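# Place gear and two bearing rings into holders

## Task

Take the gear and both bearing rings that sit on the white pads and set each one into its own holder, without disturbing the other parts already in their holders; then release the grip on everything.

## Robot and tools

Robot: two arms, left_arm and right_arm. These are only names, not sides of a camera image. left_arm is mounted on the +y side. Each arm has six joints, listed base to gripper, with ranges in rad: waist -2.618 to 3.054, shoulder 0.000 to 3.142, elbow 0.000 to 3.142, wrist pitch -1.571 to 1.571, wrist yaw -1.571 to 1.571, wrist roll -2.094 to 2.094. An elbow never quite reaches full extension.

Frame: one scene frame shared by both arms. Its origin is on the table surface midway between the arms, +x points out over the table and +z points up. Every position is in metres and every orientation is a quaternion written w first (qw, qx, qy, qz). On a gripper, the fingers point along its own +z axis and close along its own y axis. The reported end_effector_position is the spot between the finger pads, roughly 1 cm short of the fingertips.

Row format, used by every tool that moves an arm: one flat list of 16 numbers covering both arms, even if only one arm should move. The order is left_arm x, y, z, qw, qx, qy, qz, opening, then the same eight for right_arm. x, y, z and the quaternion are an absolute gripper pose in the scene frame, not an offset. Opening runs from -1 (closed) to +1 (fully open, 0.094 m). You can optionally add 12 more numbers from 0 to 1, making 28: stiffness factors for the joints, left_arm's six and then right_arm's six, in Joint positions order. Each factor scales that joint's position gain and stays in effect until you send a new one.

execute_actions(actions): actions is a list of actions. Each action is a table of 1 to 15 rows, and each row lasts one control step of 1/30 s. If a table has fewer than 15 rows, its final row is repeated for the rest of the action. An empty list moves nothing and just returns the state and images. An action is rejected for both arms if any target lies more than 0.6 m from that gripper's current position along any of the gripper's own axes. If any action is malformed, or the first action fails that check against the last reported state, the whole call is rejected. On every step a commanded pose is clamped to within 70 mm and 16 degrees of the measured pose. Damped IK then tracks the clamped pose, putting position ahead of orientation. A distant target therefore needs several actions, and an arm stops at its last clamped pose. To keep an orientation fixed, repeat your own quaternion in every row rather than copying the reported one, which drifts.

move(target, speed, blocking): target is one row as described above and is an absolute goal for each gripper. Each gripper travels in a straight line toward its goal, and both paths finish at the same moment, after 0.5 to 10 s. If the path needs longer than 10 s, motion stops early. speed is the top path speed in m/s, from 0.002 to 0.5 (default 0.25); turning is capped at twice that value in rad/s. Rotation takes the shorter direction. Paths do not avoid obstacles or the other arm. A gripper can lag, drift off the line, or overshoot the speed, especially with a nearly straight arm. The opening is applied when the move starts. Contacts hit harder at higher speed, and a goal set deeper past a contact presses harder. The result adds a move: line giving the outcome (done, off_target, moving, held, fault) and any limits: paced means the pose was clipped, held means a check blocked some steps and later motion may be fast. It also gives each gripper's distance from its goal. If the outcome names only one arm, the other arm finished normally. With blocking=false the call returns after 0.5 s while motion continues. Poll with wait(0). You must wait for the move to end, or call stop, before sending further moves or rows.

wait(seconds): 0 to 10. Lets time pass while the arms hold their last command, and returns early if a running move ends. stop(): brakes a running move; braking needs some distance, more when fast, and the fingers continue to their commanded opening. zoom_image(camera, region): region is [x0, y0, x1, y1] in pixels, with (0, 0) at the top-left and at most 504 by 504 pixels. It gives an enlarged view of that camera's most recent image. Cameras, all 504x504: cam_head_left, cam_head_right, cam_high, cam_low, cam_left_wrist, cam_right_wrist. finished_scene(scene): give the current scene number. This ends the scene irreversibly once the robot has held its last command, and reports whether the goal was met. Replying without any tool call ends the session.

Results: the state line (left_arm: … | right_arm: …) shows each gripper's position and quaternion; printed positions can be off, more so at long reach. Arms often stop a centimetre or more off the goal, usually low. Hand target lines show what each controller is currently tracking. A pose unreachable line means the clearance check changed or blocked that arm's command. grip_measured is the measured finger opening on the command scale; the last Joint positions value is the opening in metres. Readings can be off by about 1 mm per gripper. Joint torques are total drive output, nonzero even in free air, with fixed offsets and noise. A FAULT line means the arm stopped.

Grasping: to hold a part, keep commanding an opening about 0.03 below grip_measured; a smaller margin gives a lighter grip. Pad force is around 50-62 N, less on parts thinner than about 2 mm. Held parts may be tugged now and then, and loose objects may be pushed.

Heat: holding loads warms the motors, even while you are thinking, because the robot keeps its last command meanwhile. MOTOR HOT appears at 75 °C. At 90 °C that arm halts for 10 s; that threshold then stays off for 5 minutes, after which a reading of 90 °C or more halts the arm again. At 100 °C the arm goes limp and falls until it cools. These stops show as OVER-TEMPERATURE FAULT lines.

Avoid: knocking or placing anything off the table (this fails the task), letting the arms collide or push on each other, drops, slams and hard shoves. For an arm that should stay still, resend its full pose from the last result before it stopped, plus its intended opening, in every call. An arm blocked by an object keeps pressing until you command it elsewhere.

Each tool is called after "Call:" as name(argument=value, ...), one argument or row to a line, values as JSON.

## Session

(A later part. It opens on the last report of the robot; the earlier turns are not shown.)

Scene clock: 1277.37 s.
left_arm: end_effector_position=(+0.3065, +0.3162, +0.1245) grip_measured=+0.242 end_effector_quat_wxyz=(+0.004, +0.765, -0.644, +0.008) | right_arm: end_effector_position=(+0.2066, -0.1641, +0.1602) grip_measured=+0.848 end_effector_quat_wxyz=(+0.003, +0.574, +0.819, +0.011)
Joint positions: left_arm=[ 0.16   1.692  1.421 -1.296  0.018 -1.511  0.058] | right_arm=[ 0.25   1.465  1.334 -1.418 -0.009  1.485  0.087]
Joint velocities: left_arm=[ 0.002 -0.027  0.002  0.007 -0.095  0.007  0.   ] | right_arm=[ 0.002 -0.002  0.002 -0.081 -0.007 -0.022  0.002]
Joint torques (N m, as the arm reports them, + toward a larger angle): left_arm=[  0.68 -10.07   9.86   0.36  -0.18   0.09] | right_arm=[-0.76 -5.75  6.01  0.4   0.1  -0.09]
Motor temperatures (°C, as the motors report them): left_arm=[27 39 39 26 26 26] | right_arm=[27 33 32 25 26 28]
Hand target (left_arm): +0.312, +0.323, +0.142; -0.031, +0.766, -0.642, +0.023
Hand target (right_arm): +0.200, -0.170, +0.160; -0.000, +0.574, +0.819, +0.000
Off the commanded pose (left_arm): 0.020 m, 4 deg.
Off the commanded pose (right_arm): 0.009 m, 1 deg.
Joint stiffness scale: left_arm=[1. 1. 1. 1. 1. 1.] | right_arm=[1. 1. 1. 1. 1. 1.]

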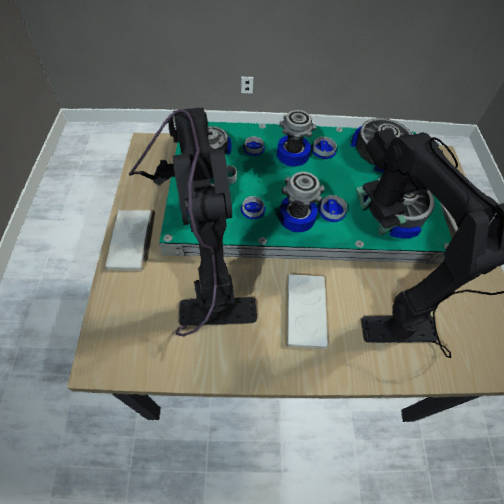

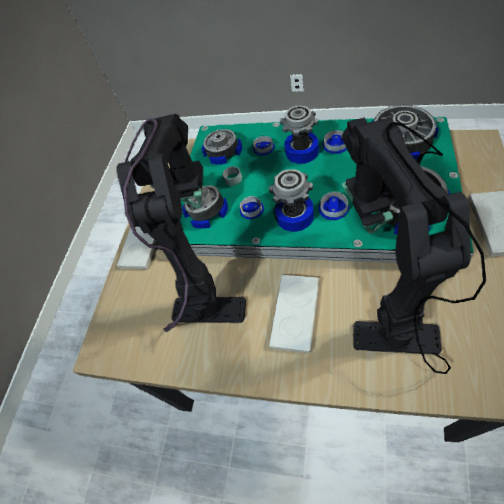

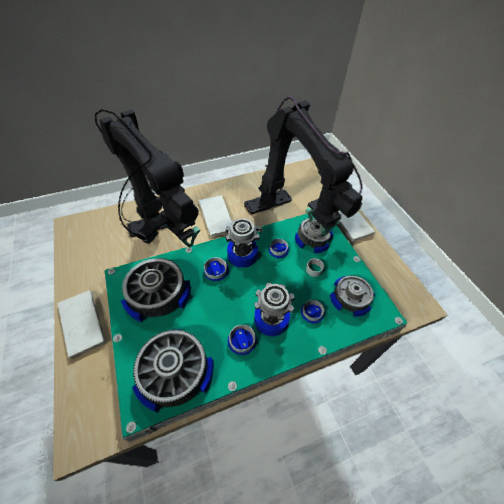

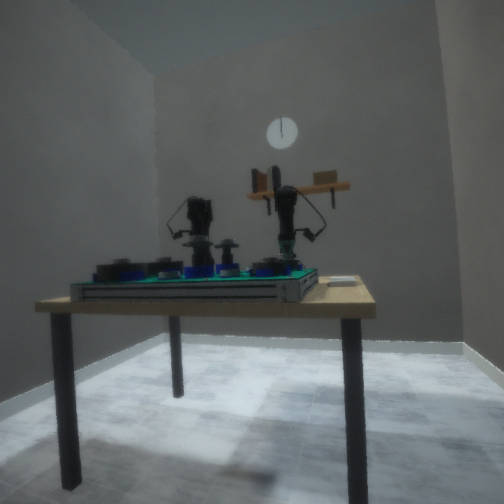

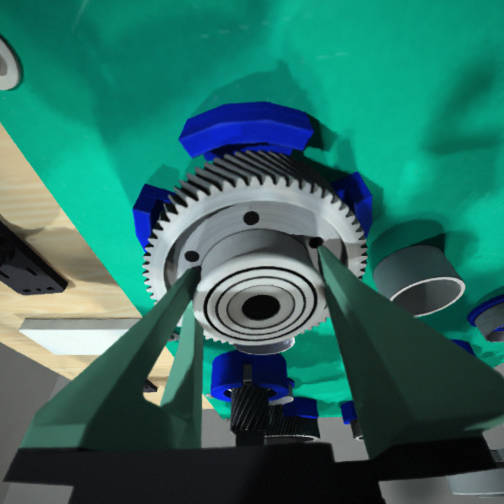

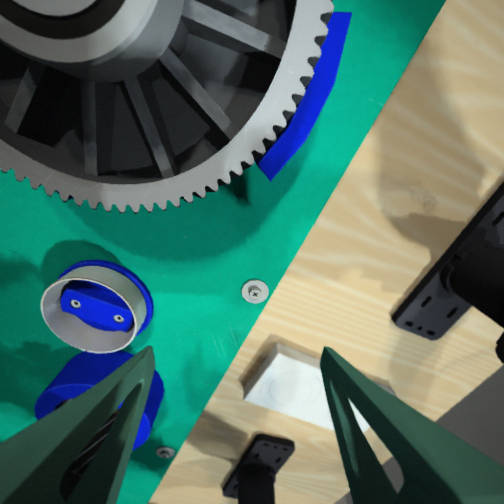

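Call:
execute_actions(
  actions=[
    [[0.3129,0.3234,0.1426,0.0314,-0.766,0.643,-0.0240,0.21,0.20,-0.17,0.16,0,0.574,0.819,0,0.85],[0.3129,0.3234,0.1433,0.0322,-0.766,0.643,-0.0246,0.21,0.20,-0.17,0.16,0,0.574,0.819,0,0.85],[0.3129,0.3234,0.1439,0.0330,-0.766,0.643,-0.0252,0.21,0.20,-0.17,0.16,0,0.574,0.819,0,0.85],[0.3129,0.3234,0.1446,0.0338,-0.766,0.643,-0.0258,0.21,0.20,-0.17,0.16,0,0.574,0.819,0,0.85],[0.3129,0.3234,0.1452,0.0346,-0.766,0.643,-0.0265,0.21,0.20,-0.17,0.16,0,0.574,0.819,0,0.85],[0.3129,0.3234,0.1458,0.0353,-0.766,0.643,-0.0271,0.21,0.20,-0.17,0.16,0,0.574,0.819,0,0.85],[0.3129,0.3234,0.1465,0.0361,-0.766,0.643,-0.0277,0.21,0.20,-0.17,0.16,0,0.574,0.819,0,0.85],[0.3129,0.3234,0.1471,0.0369,-0.766,0.643,-0.0283,0.21,0.20,-0.17,0.16,0,0.574,0.819,0,0.85],[0.3129,0.3234,0.1478,0.0377,-0.766,0.643,-0.0289,0.21,0.20,-0.17,0.16,0,0.574,0.819,0,0.85],[0.3129,0.3234,0.1484,0.0385,-0.766,0.643,-0.0295,0.21,0.20,-0.17,0.16,0,0.574,0.819,0,0.85]],
    [[0.3129,0.3234,0.1484,0.0385,-0.766,0.643,-0.0295,0.21,0.20,-0.17,0.16,0,0.574,0.819,0,0.85]],
  ],
)

Scene clock: 1283.47 s.
left_arm: end_effector_position=(+0.3067, +0.3163, +0.1250) grip_measured=+0.242 end_effector_quat_wxyz=(+0.003, +0.765, -0.644, +0.009) | right_arm: end_effector_position=(+0.2066, -0.1641, +0.1602) grip_measured=+0.848 end_effector_quat_wxyz=(+0.003, +0.574, +0.819, +0.011)
Joint positions: left_arm=[ 0.16   1.691  1.421 -1.295  0.018 -1.511  0.058] | right_arm=[ 0.25   1.465  1.334 -1.418 -0.009  1.485  0.087]
Joint velocities: left_arm=[ 0.007  0.017 -0.012 -0.037 -0.037  0.11  -0.001] | right_arm=[-0.007 -0.002 -0.012 -0.051 -0.095 -0.037  0.   ]
Joint torques (N m, as the arm reports them, + toward a larger angle): left_arm=[  0.69 -11.22  10.08   0.34  -0.2    0.1 ] | right_arm=[-0.77 -5.74  6.02  0.41  0.1  -0.09]
Motor temperatures (°C, as the motors report them): left_arm=[27 40 40 26 26 26] | right_arm=[27 33 32 25 26 28]
Hand target (left_arm): +0.312, +0.323, +0.149; -0.038, +0.766, -0.641, +0.029
Hand target (right_arm): +0.200, -0.170, +0.160; -0.000, +0.574, +0.819, +0.000
Off the commanded pose (left_arm): 0.025 m, 5 deg.
Off the commanded pose (right_arm): 0.009 m, 1 deg.
Joint stiffness scale: left_arm=[1. 1. 1. 1. 1. 1.] | right_arm=[1. 1. 1. 1. 1. 1.]

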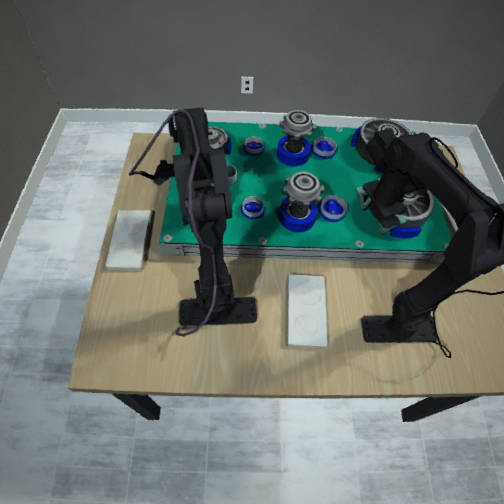

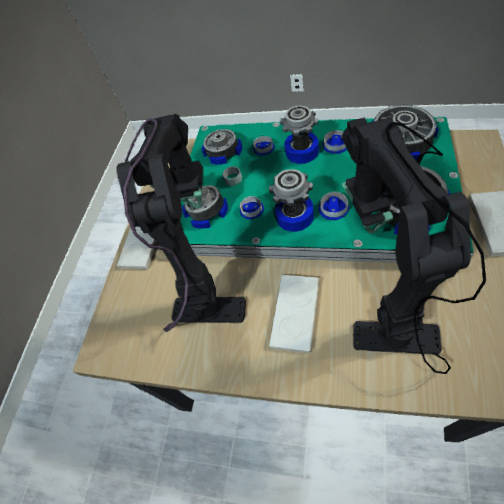

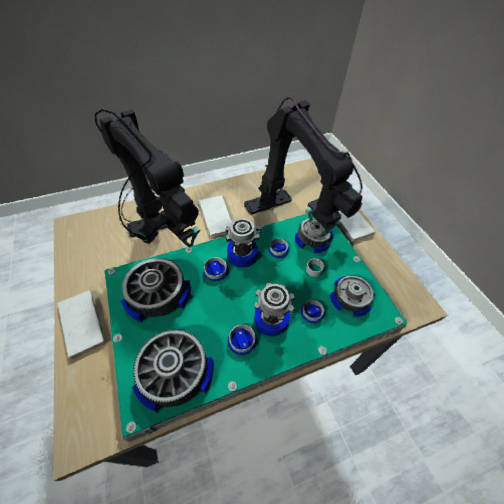

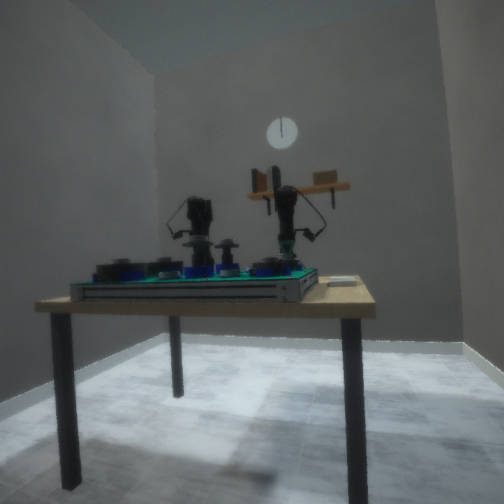

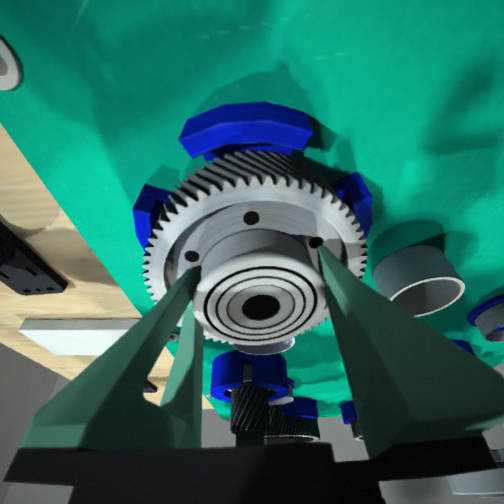

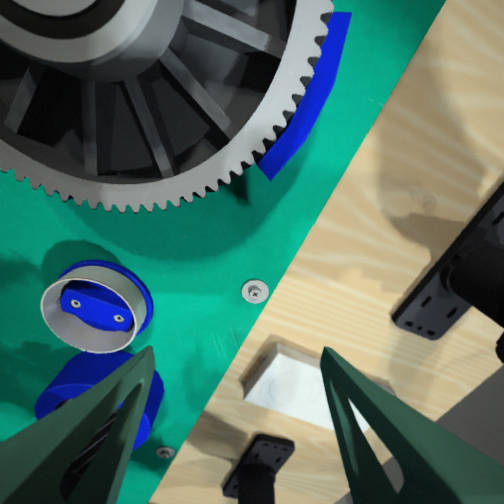

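Call:
execute_actions(
  actions=[
    [[0.3136,0.3236,0.1492,0.0397,-0.766,0.643,-0.0304,0.21,0.20,-0.17,0.16,0,0.574,0.819,0,0.85],[0.3142,0.3237,0.1500,0.0409,-0.766,0.643,-0.0313,0.21,0.20,-0.17,0.16,0,0.574,0.819,0,0.85],[0.3149,0.3239,0.1508,0.0421,-0.766,0.643,-0.0323,0.21,0.20,-0.17,0.16,0,0.574,0.819,0,0.85],[0.3155,0.3240,0.1516,0.0433,-0.766,0.643,-0.0332,0.21,0.20,-0.17,0.16,0,0.574,0.819,0,0.85],[0.3155,0.3240,0.1522,0.0441,-0.766,0.643,-0.0338,0.21,0.20,-0.17,0.16,0,0.574,0.819,0,0.85],[0.3155,0.3240,0.1529,0.0449,-0.766,0.643,-0.0344,0.21,0.20,-0.17,0.16,0,0.574,0.819,0,0.85],[0.3155,0.3240,0.1535,0.0457,-0.766,0.643,-0.0350,0.21,0.20,-0.17,0.16,0,0.574,0.819,0,0.85],[0.3155,0.3240,0.1542,0.0465,-0.766,0.643,-0.0356,0.21,0.20,-0.17,0.16,0,0.574,0.819,0,0.85],[0.3155,0.3240,0.1548,0.0473,-0.766,0.643,-0.0363,0.21,0.20,-0.17,0.16,0,0.574,0.819,0,0.85],[0.3155,0.3240,0.1554,0.0480,-0.766,0.643,-0.0369,0.21,0.20,-0.17,0.16,0,0.574,0.819,0,0.85],[0.3155,0.3240,0.1561,0.0488,-0.766,0.643,-0.0375,0.21,0.20,-0.17,0.16,0,0.574,0.819,0,0.85],[0.3155,0.3240,0.1567,0.0496,-0.766,0.643,-0.0381,0.21,0.20,-0.17,0.16,0,0.574,0.819,0,0.85],[0.3155,0.3240,0.1574,0.0504,-0.766,0.643,-0.0387,0.21,0.20,-0.17,0.16,0,0.574,0.819,0,0.85],[0.3155,0.3240,0.1580,0.0512,-0.766,0.643,-0.0393,0.21,0.20,-0.17,0.16,0,0.574,0.819,0,0.85]],
    [[0.3155,0.3240,0.1580,0.0512,-0.766,0.643,-0.0393,0.21,0.20,-0.17,0.16,0,0.574,0.819,0,0.85]],
  ],
)

Scene clock: 1291.93 s.
left_arm: end_effector_position=(+0.3070, +0.3167, +0.1254) grip_measured=+0.242 end_effector_quat_wxyz=(+0.001, +0.765, -0.644, +0.009) | right_arm: end_effector_position=(+0.2066, -0.1641, +0.1602) grip_measured=+0.848 end_effector_quat_wxyz=(+0.003, +0.574, +0.819, +0.011)
Joint positions: left_arm=[ 0.16   1.689  1.421 -1.294  0.016 -1.511  0.058] | right_arm=[ 0.25   1.465  1.334 -1.418 -0.009  1.485  0.087]
Joint velocities: left_arm=[-0.012 -0.007 -0.032 -0.007  0.022  0.037 -0.001] | right_arm=[-0.007 -0.002  0.012  0.007 -0.007  0.007  0.   ]
Joint torques (N m, as the arm reports them, + toward a larger angle): left_arm=[  0.6  -12.59  11.36   0.32  -0.16   0.05] | right_arm=[-0.77 -5.76  6.02  0.41  0.1  -0.1 ]
Motor temperatures (°C, as the motors report them): left_arm=[27 42 40 26 26 26] | right_arm=[27 33 32 25 26 28]
Hand target (left_arm): +0.314, +0.324, +0.158; -0.051, +0.765, -0.641, +0.039
Hand target (right_arm): +0.200, -0.170, +0.160; -0.000, +0.574, +0.819, +0.000
Off the commanded pose (left_arm): 0.034 m, 7 deg.
Off the commanded pose (right_arm): 0.009 m, 1 deg.
Joint stiffness scale: left_arm=[1. 1. 1. 1. 1. 1.] | right_arm=[1. 1. 1. 1. 1. 1.]

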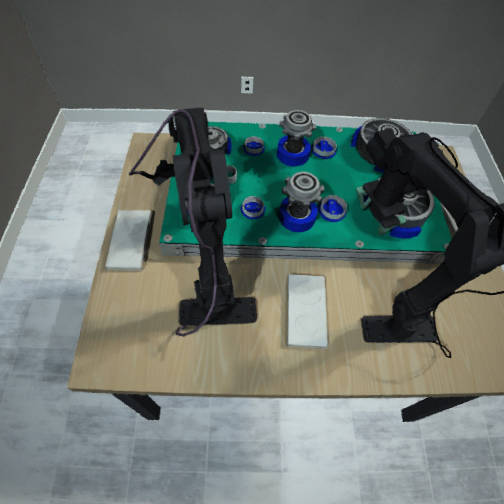

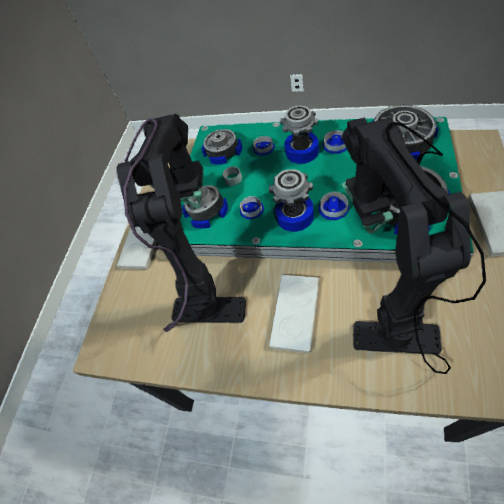

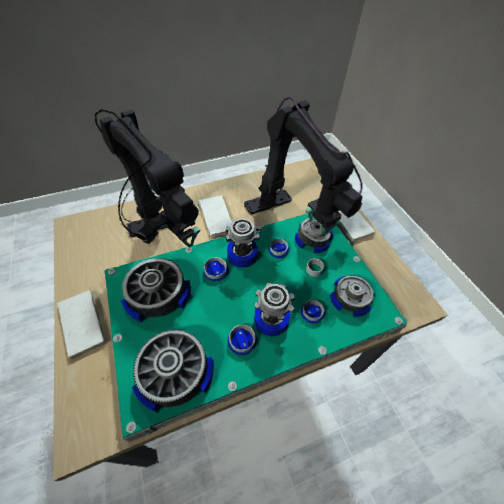

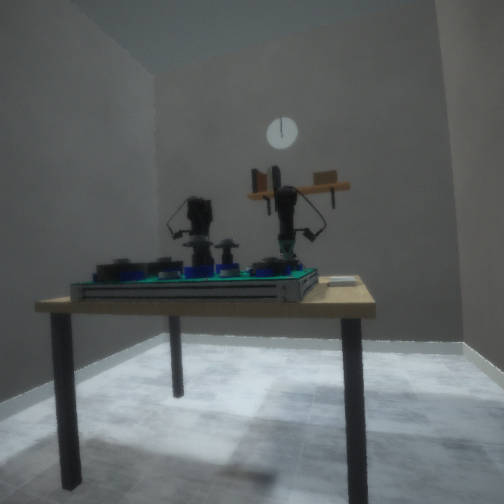

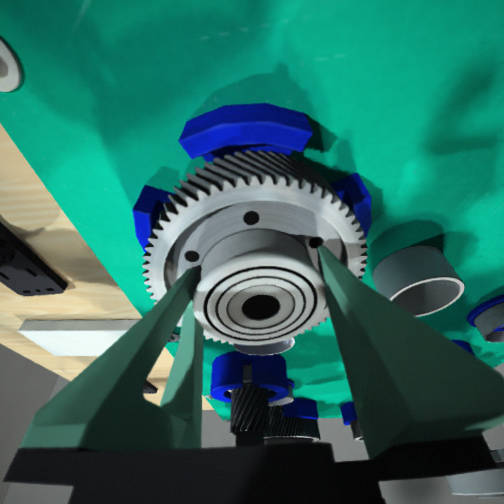

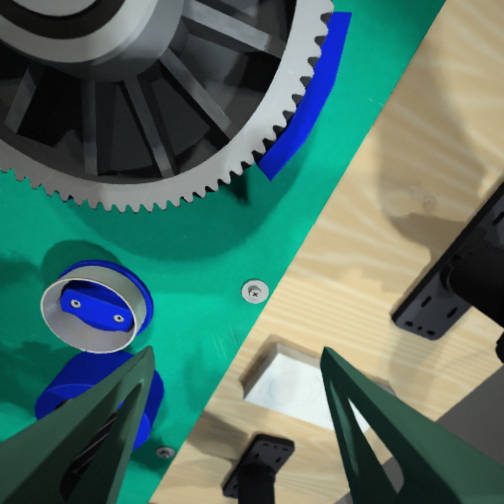

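Call:
execute_actions(
  actions=[
    [[0.3155,0.3240,0.1587,0.0520,-0.766,0.643,-0.0399,0.21,0.20,-0.17,0.16,0,0.574,0.819,0,0.85],[0.3155,0.3240,0.1593,0.0528,-0.766,0.643,-0.0405,0.21,0.20,-0.17,0.16,0,0.574,0.819,0,0.85],[0.3155,0.3240,0.1600,0.0536,-0.766,0.643,-0.0411,0.21,0.20,-0.17,0.16,0,0.574,0.819,0,0.85],[0.3155,0.3240,0.1606,0.0544,-0.766,0.643,-0.0417,0.21,0.20,-0.17,0.16,0,0.574,0.819,0,0.85],[0.3153,0.3250,0.1606,0.0553,-0.766,0.643,-0.0405,0.21,0.20,-0.17,0.16,0,0.574,0.819,0,0.85],[0.3151,0.3260,0.1606,0.0562,-0.766,0.643,-0.0393,0.21,0.20,-0.17,0.16,0,0.574,0.819,0,0.85],[0.3148,0.3270,0.1606,0.0572,-0.766,0.643,-0.0381,0.21,0.20,-0.17,0.16,0,0.574,0.819,0,0.85],[0.3146,0.3280,0.1606,0.0581,-0.766,0.643,-0.0369,0.21,0.20,-0.17,0.16,0,0.574,0.819,0,0.85],[0.3144,0.3290,0.1606,0.0590,-0.766,0.643,-0.0358,0.21,0.20,-0.17,0.16,0,0.574,0.819,0,0.85],[0.3142,0.3301,0.1606,0.0599,-0.766,0.643,-0.0346,0.21,0.20,-0.17,0.16,0,0.574,0.819,0,0.85],[0.3140,0.3311,0.1606,0.0608,-0.766,0.643,-0.0334,0.21,0.20,-0.17,0.16,0,0.574,0.819,0,0.85],[0.3137,0.3321,0.1606,0.0618,-0.766,0.643,-0.0322,0.21,0.20,-0.17,0.16,0,0.574,0.819,0,0.85],[0.3135,0.3331,0.1606,0.0627,-0.766,0.643,-0.0310,0.21,0.20,-0.17,0.16,0,0.574,0.819,0,0.85],[0.3133,0.3341,0.1606,0.0636,-0.766,0.643,-0.0298,0.21,0.20,-0.17,0.16,0,0.574,0.819,0,0.85]],
    [[0.3133,0.3341,0.1606,0.0636,-0.766,0.643,-0.0298,0.21,0.20,-0.17,0.16,0,0.574,0.819,0,0.85]],
  ],
)

Scene clock: 1302.57 s.
left_arm: end_effector_position=(+0.3070, +0.3227, +0.1259) grip_measured=+0.242 end_effector_quat_wxyz=(-0.008, +0.764, -0.646, +0.004) | right_arm: end_effector_position=(+0.2066, -0.1641, +0.1602) grip_measured=+0.848 end_effector_quat_wxyz=(+0.003, +0.574, +0.819, +0.011)
Joint positions: left_arm=[ 0.168  1.687  1.421 -1.288 -0.003 -1.498  0.058] | right_arm=[ 0.25   1.465  1.334 -1.418 -0.009  1.485  0.087]
Joint velocities: left_arm=[-0.002  0.027 -0.007  0.007  0.022  0.022 -0.   ] | right_arm=[ 0.002 -0.017  0.007  0.051  0.007 -0.037 -0.001]
Joint torques (N m, as the arm reports them, + toward a larger angle): left_arm=[  1.01 -13.    11.5    0.31  -0.29   0.1 ] | right_arm=[-0.77 -5.74  6.01  0.41  0.1  -0.1 ]
Motor temperatures (°C, as the motors report them): left_arm=[27 44 41 26 26 26] | right_arm=[27 33 32 25 26 28]
Hand target (left_arm): +0.312, +0.333, +0.160; -0.063, +0.765, -0.640, +0.029
Hand target (right_arm): +0.200, -0.170, +0.160; -0.000, +0.574, +0.819, +0.000
Off the commanded pose (left_arm): 0.037 m, 7 deg.
Off the commanded pose (right_arm): 0.009 m, 1 deg.
Joint stiffness scale: left_arm=[1. 1. 1. 1. 1. 1.] | right_arm=[1. 1. 1. 1. 1. 1.]

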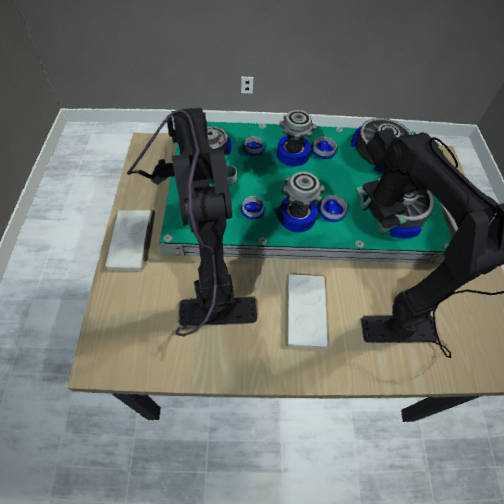

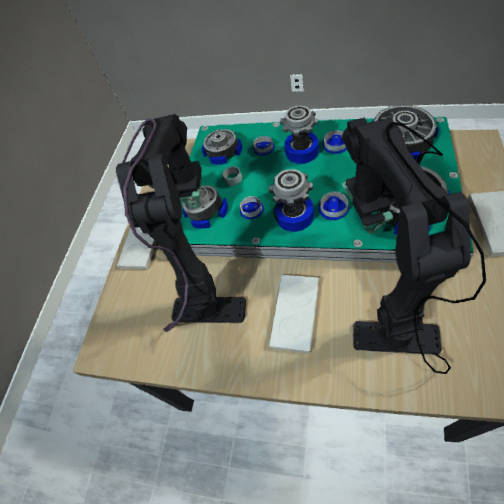

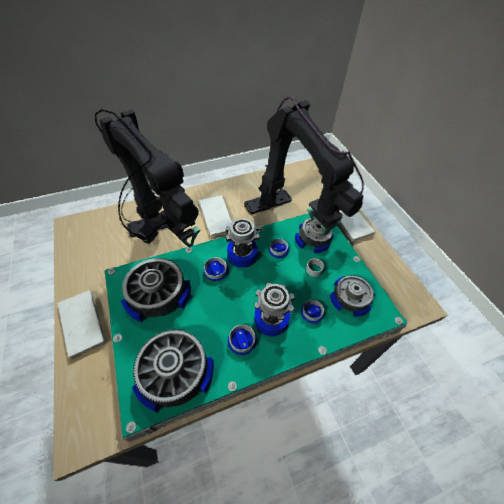

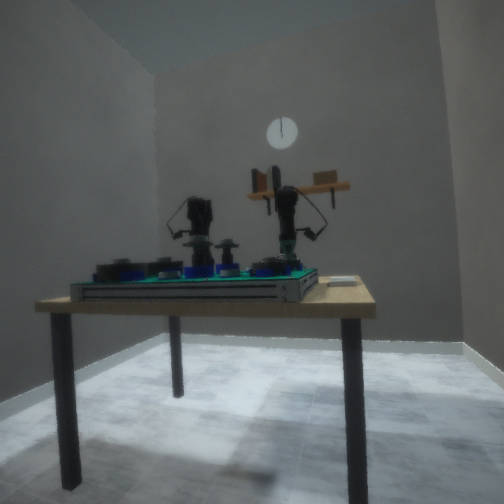

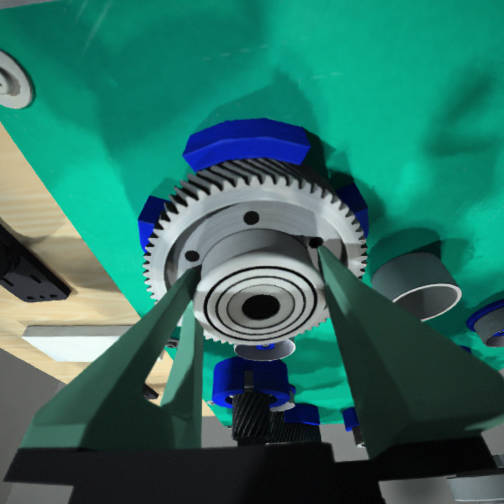

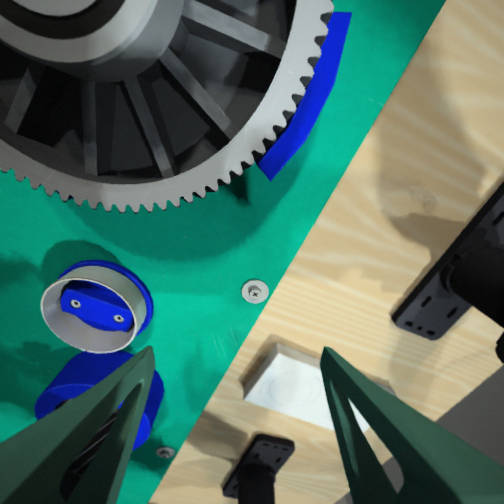

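Call:
execute_actions(
  actions=[
    [[0.3134,0.3336,0.1606,0.0636,-0.766,0.643,-0.0298,0.21,0.20,-0.17,0.16,0,0.574,0.819,0,0.85],[0.3135,0.3331,0.1606,0.0636,-0.766,0.643,-0.0298,0.21,0.20,-0.17,0.16,0,0.574,0.819,0,0.85],[0.3136,0.3326,0.1606,0.0636,-0.766,0.643,-0.0298,0.21,0.20,-0.17,0.16,0,0.574,0.819,0,0.85],[0.3137,0.3321,0.1590,0.0616,-0.766,0.643,-0.0283,0.21,0.20,-0.17,0.16,0,0.574,0.819,0,0.85],[0.3137,0.3321,0.1574,0.0597,-0.766,0.643,-0.0268,0.21,0.20,-0.17,0.16,0,0.574,0.819,0,0.85],[0.3137,0.3321,0.1558,0.0577,-0.766,0.643,-0.0252,0.21,0.20,-0.17,0.16,0,0.574,0.819,0,0.85],[0.3137,0.3321,0.1542,0.0557,-0.766,0.643,-0.0237,0.21,0.20,-0.17,0.16,0,0.574,0.819,0,0.85],[0.3137,0.3321,0.1526,0.0537,-0.766,0.643,-0.0222,0.21,0.20,-0.17,0.16,0,0.574,0.819,0,0.85],[0.3137,0.3321,0.1510,0.0518,-0.766,0.643,-0.0207,0.21,0.20,-0.17,0.16,0,0.574,0.819,0,0.85],[0.3137,0.3321,0.1494,0.0498,-0.766,0.643,-0.0191,0.21,0.20,-0.17,0.16,0,0.574,0.819,0,0.85],[0.3137,0.3321,0.1478,0.0478,-0.766,0.643,-0.0176,0.21,0.20,-0.17,0.16,0,0.574,0.819,0,0.85],[0.3137,0.3321,0.1462,0.0458,-0.766,0.643,-0.0161,0.21,0.20,-0.17,0.16,0,0.574,0.819,0,0.85],[0.3137,0.3321,0.1446,0.0439,-0.766,0.643,-0.0146,0.21,0.20,-0.17,0.16,0,0.574,0.819,0,0.85],[0.3137,0.3321,0.1430,0.0419,-0.766,0.643,-0.0130,0.21,0.20,-0.17,0.16,0,0.574,0.819,0,0.85],[0.3137,0.3321,0.1414,0.0399,-0.766,0.643,-0.0115,0.21,0.20,-0.17,0.16,0,0.574,0.819,0,0.85]],
    [[0.3137,0.3321,0.1414,0.0399,-0.766,0.643,-0.0115,0.21,0.20,-0.17,0.16,0,0.574,0.819,0,0.85]],
  ],
)

Scene clock: 1313.33 s.
left_arm: end_effector_position=(+0.3072, +0.3221, +0.1244) grip_measured=+0.242 end_effector_quat_wxyz=(-0.004, +0.764, -0.646, +0.004) | right_arm: end_effector_position=(+0.2066, -0.1641, +0.1602) grip_measured=+0.848 end_effector_quat_wxyz=(+0.003, +0.574, +0.819, +0.011)
Joint positions: left_arm=[ 0.168  1.692  1.421 -1.288  0.001 -1.498  0.058] | right_arm=[ 0.25   1.465  1.334 -1.418 -0.009  1.485  0.087]
Joint velocities: left_arm=[-0.012 -0.027 -0.002 -0.037  0.022 -0.022 -0.001] | right_arm=[-0.007  0.007 -0.002 -0.022 -0.037 -0.007 -0.001]
Joint torques (N m, as the arm reports them, + toward a larger angle): left_arm=[ 0.69 -9.44 10.67  0.33 -0.34  0.05] | right_arm=[-0.76 -5.73  6.01  0.41  0.1  -0.1 ]
Motor temperatures (°C, as the motors report them): left_arm=[27 46 42 26 26 26] | right_arm=[27 33 32 25 26 28]
Hand target (left_arm): +0.313, +0.332, +0.142; -0.040, +0.766, -0.642, +0.011
Hand target (right_arm): +0.200, -0.170, +0.160; -0.000, +0.574, +0.819, +0.000
Off the commanded pose (left_arm): 0.021 m, 4 deg.
Off the commanded pose (right_arm): 0.009 m, 1 deg.
Joint stiffness scale: left_arm=[1. 1. 1. 1. 1. 1.] | right_arm=[1. 1. 1. 1. 1. 1.]

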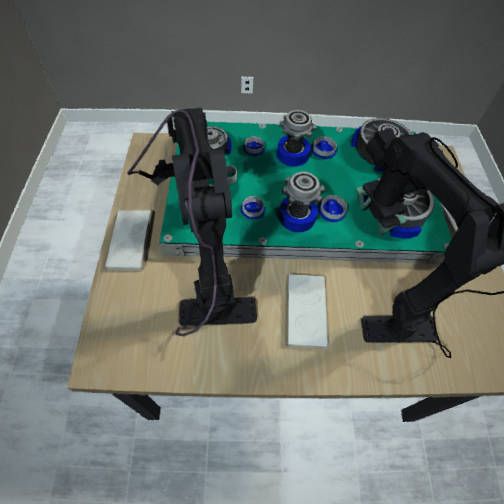

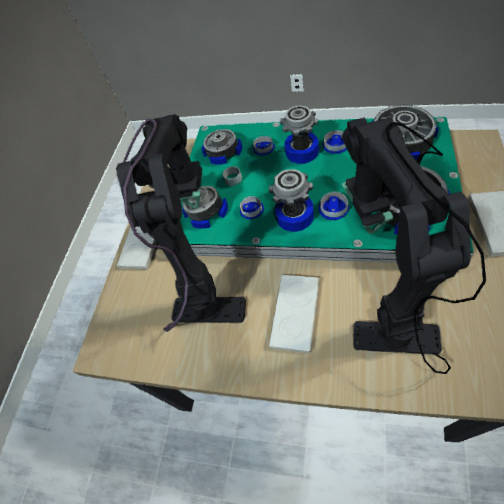

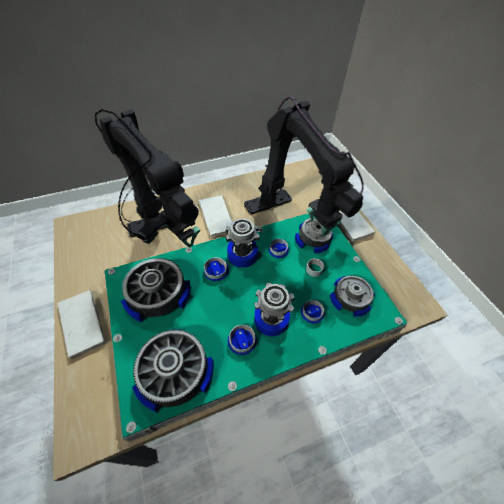

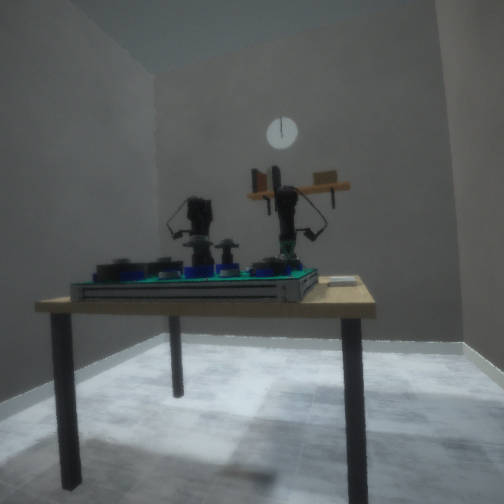

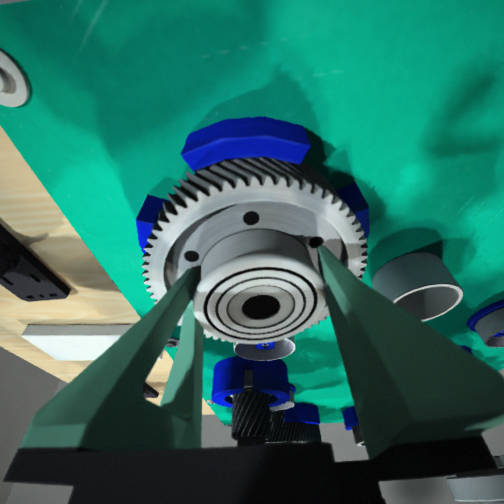

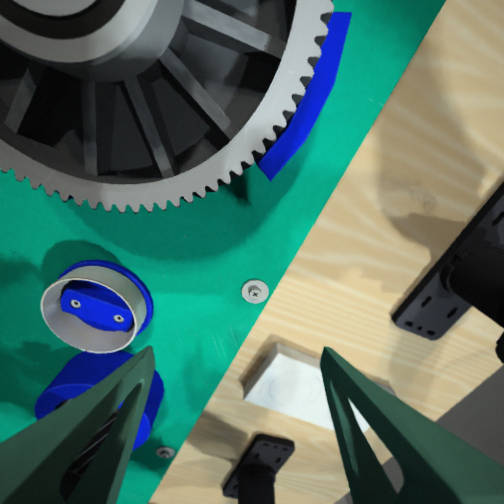

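Call:
execute_actions(
  actions=[
    [[0.3137,0.3321,0.1401,0.0383,-0.766,0.643,-0.0102,0.21,0.20,-0.17,0.16,0,0.574,0.819,0,0.85],[0.3137,0.3321,0.1387,0.0366,-0.766,0.643,-0.0090,0.21,0.20,-0.17,0.16,0,0.574,0.819,0,0.85],[0.3137,0.3321,0.1374,0.0350,-0.766,0.643,-0.0077,0.21,0.20,-0.17,0.16,0,0.574,0.819,0,0.85],[0.3137,0.3321,0.1361,0.0333,-0.766,0.643,-0.0064,0.21,0.20,-0.17,0.16,0,0.574,0.819,0,0.85],[0.3137,0.3321,0.1347,0.0317,-0.766,0.643,-0.0051,0.21,0.20,-0.17,0.16,0,0.574,0.819,0,0.85],[0.3137,0.3321,0.1334,0.0300,-0.766,0.643,-0.0039,0.21,0.20,-0.17,0.16,0,0.574,0.819,0,0.85],[0.3137,0.3321,0.1321,0.0284,-0.766,0.643,-0.0026,0.21,0.20,-0.17,0.16,0,0.574,0.819,0,0.85],[0.3137,0.3321,0.1307,0.0267,-0.766,0.643,-0.0013,0.21,0.20,-0.17,0.16,0,0.574,0.819,0,0.85],[0.3137,0.3321,0.1294,0.0251,-0.766,0.643,0.0000,0.21,0.20,-0.17,0.16,0,0.574,0.819,0,0.85],[0.3137,0.3321,0.1281,0.0234,-0.766,0.643,0.0013,0.21,0.20,-0.17,0.16,0,0.574,0.819,0,0.85],[0.3137,0.3321,0.1267,0.0218,-0.766,0.643,0.0025,0.21,0.20,-0.17,0.16,0,0.574,0.819,0,0.85],[0.3137,0.3321,0.1254,0.0201,-0.766,0.643,0.0038,0.21,0.20,-0.17,0.16,0,0.574,0.819,0,0.85]],
    [[0.3137,0.3321,0.1254,0.0201,-0.766,0.643,0.0038,0.21,0.20,-0.17,0.16,0,0.574,0.819,0,0.85]],
  ],
)

Scene clock: 1319.77 s.
left_arm: end_effector_position=(+0.3074, +0.3207, +0.1219) grip_measured=+0.242 end_effector_quat_wxyz=(+0.002, +0.764, -0.646, +0.004) | right_arm: end_effector_position=(+0.2066, -0.1641, +0.1602) grip_measured=+0.848 end_effector_quat_wxyz=(+0.003, +0.574, +0.819, +0.011)
Joint positions: left_arm=[ 0.168  1.701  1.421 -1.289  0.009 -1.498  0.058] | right_arm=[ 0.25   1.465  1.334 -1.418 -0.009  1.485  0.087]
Joint velocities: left_arm=[-0.002  0.002  0.012 -0.051 -0.022 -0.066  0.   ] | right_arm=[-0.007 -0.012 -0.032  0.022  0.037 -0.007 -0.001]
Joint torques (N m, as the arm reports them, + toward a larger angle): left_arm=[ 0.66 -6.56  9.94  0.34 -0.42  0.04] | right_arm=[-0.77 -5.76  6.01  0.41  0.1  -0.1 ]
Motor temperatures (°C, as the motors report them): left_arm=[27 44 41 26 26 26] | right_arm=[27 33 32 25 26 28]
Hand target (left_arm): +0.313, +0.332, +0.126; -0.020, +0.766, -0.642, -0.004
Hand target (right_arm): +0.200, -0.170, +0.160; -0.000, +0.574, +0.819, +0.000
Off the commanded pose (left_arm): 0.014 m, 3 deg.
Off the commanded pose (right_arm): 0.009 m, 1 deg.
Joint stiffness scale: left_arm=[1. 1. 1. 1. 1. 1.] | right_arm=[1. 1. 1. 1. 1. 1.]

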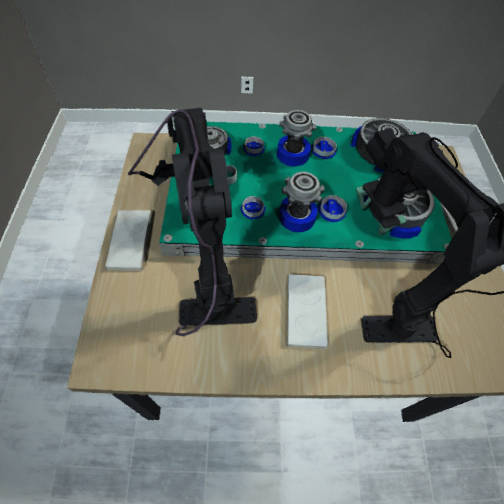

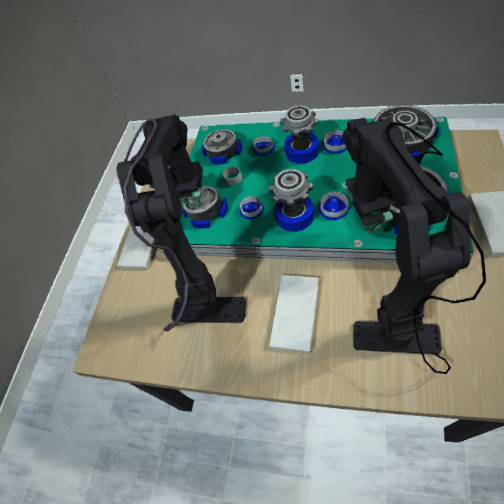

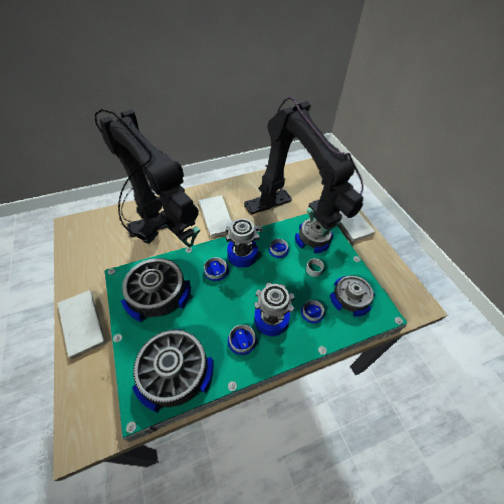

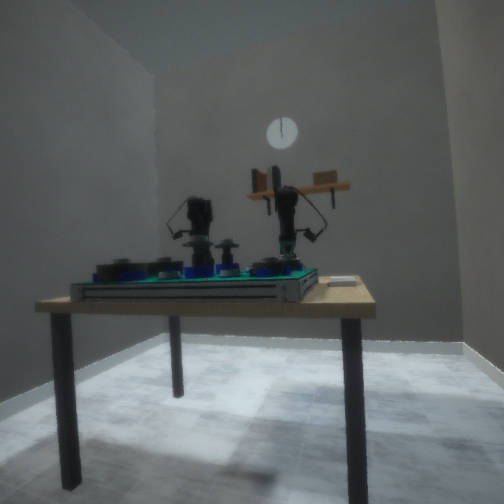

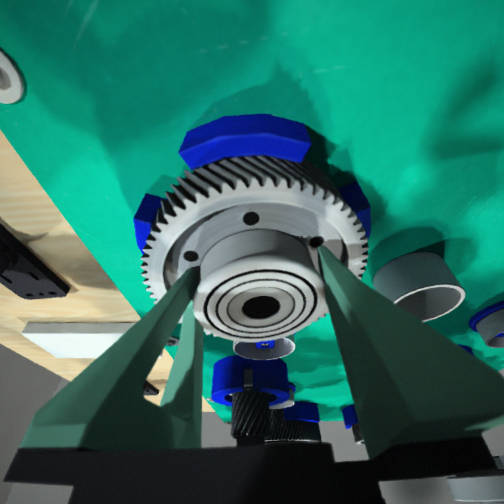

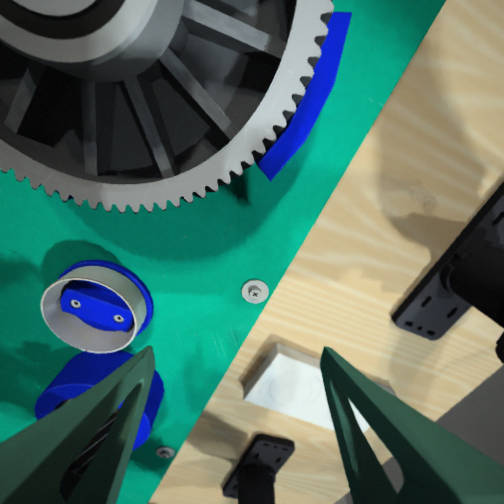

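Call:
execute_actions(
  actions=[
    [[0.3137,0.3321,0.1243,0.0188,-0.766,0.643,0.0048,0.21,0.20,-0.17,0.16,0,0.574,0.819,0,0.85],[0.3137,0.3321,0.1233,0.0175,-0.766,0.643,0.0058,0.21,0.20,-0.17,0.16,0,0.574,0.819,0,0.85],[0.3137,0.3321,0.1222,0.0162,-0.766,0.643,0.0069,0.21,0.20,-0.17,0.16,0,0.574,0.819,0,0.85],[0.3137,0.3321,0.1211,0.0148,-0.766,0.643,0.0079,0.21,0.20,-0.17,0.16,0,0.574,0.819,0,0.85],[0.3137,0.3321,0.1201,0.0135,-0.766,0.643,0.0089,0.21,0.20,-0.17,0.16,0,0.574,0.819,0,0.85],[0.3137,0.3321,0.1190,0.0122,-0.766,0.643,0.0099,0.21,0.20,-0.17,0.16,0,0.574,0.819,0,0.85],[0.3137,0.3321,0.1179,0.0109,-0.766,0.643,0.0109,0.21,0.20,-0.17,0.16,0,0.574,0.819,0,0.85],[0.3137,0.3321,0.1169,0.0096,-0.766,0.643,0.0119,0.21,0.20,-0.17,0.16,0,0.574,0.819,0,0.85],[0.3137,0.3321,0.1158,0.0083,-0.766,0.643,0.0130,0.21,0.20,-0.17,0.16,0,0.574,0.819,0,0.85],[0.3137,0.3321,0.1147,0.0069,-0.766,0.643,0.0140,0.21,0.20,-0.17,0.16,0,0.574,0.819,0,0.85],[0.3137,0.3321,0.1137,0.0056,-0.766,0.643,0.0150,0.21,0.20,-0.17,0.16,0,0.574,0.819,0,0.85],[0.3137,0.3321,0.1126,0.0043,-0.766,0.643,0.0160,0.21,0.20,-0.17,0.16,0,0.574,0.819,0,0.85]],
    [[0.3137,0.3321,0.1126,0.0043,-0.766,0.643,0.0160,0.21,0.20,-0.17,0.16,0,0.574,0.819,0,0.85]],
  ],
)

Scene clock: 1328.47 s.
left_arm: end_effector_position=(+0.3072, +0.3203, +0.1206) grip_measured=+0.242 end_effector_quat_wxyz=(+0.005, +0.764, -0.646, +0.003) | right_arm: end_effector_position=(+0.2066, -0.1641, +0.1602) grip_measured=+0.848 end_effector_quat_wxyz=(+0.003, +0.574, +0.819, +0.011)
Joint positions: left_arm=[ 0.168  1.706  1.421 -1.29   0.011 -1.498  0.058] | right_arm=[ 0.25   1.465  1.334 -1.418 -0.009  1.485  0.087]
Joint velocities: left_arm=[ 0.017 -0.002  0.017 -0.007 -0.022 -0.051  0.   ] | right_arm=[-0.007  0.012 -0.037 -0.037 -0.022 -0.081  0.   ]
Joint torques (N m, as the arm reports them, + toward a larger angle): left_arm=[ 0.62 -3.98  9.29  0.42 -0.5   0.08] | right_arm=[-0.78 -5.75  6.01  0.4   0.1  -0.1 ]
Motor temperatures (°C, as the motors report them): left_arm=[27 41 41 26 26 26] | right_arm=[27 33 32 25 26 28]
Hand target (left_arm): +0.313, +0.332, +0.113; -0.004, +0.766, -0.643, -0.016
Hand target (right_arm): +0.200, -0.170, +0.160; -0.000, +0.574, +0.819, +0.000
Off the commanded pose (left_arm): 0.016 m, 2 deg.
Off the commanded pose (right_arm): 0.009 m, 1 deg.
Joint stiffness scale: left_arm=[1. 1. 1. 1. 1. 1.] | right_arm=[1. 1. 1. 1. 1. 1.]

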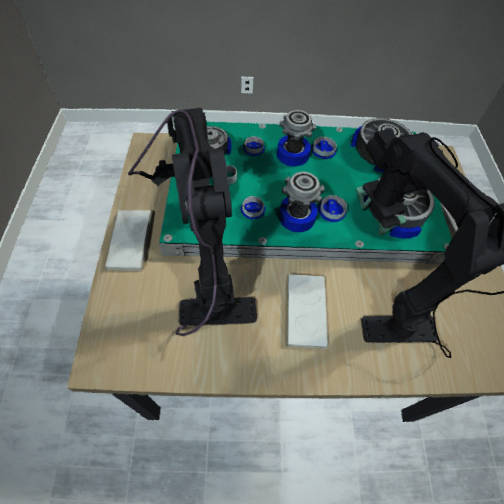

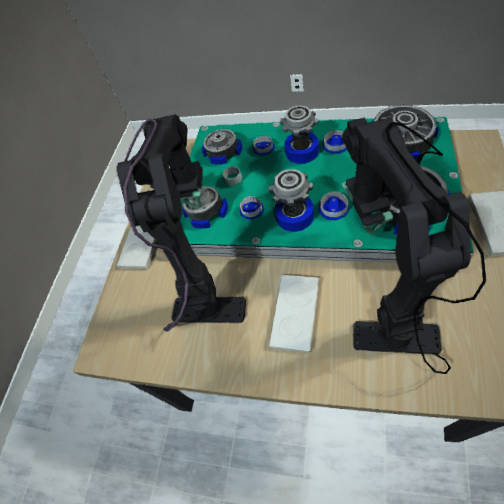

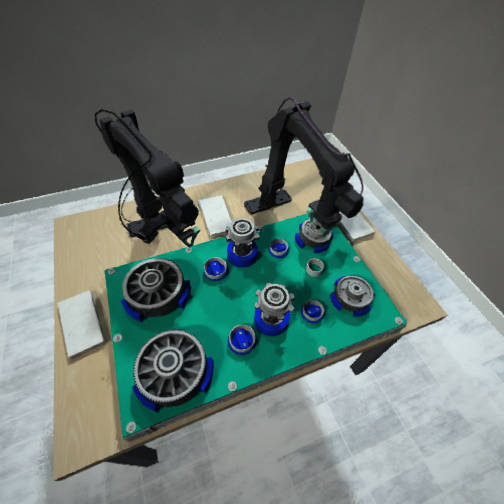

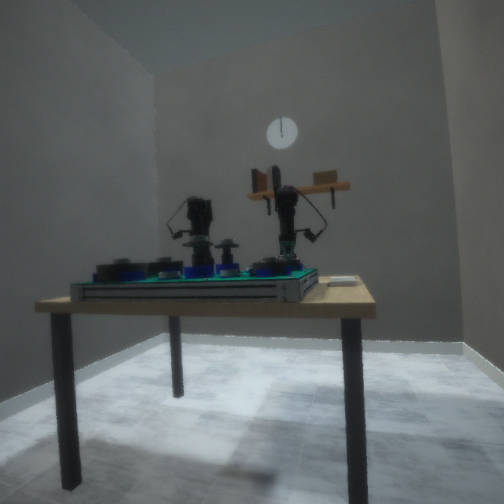

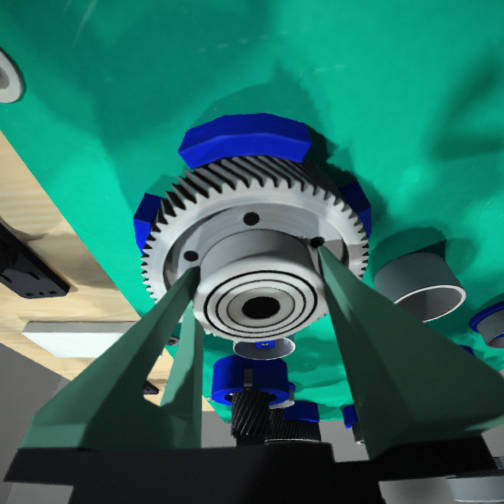

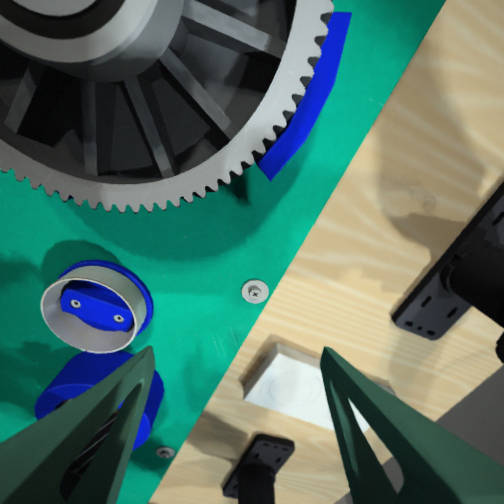

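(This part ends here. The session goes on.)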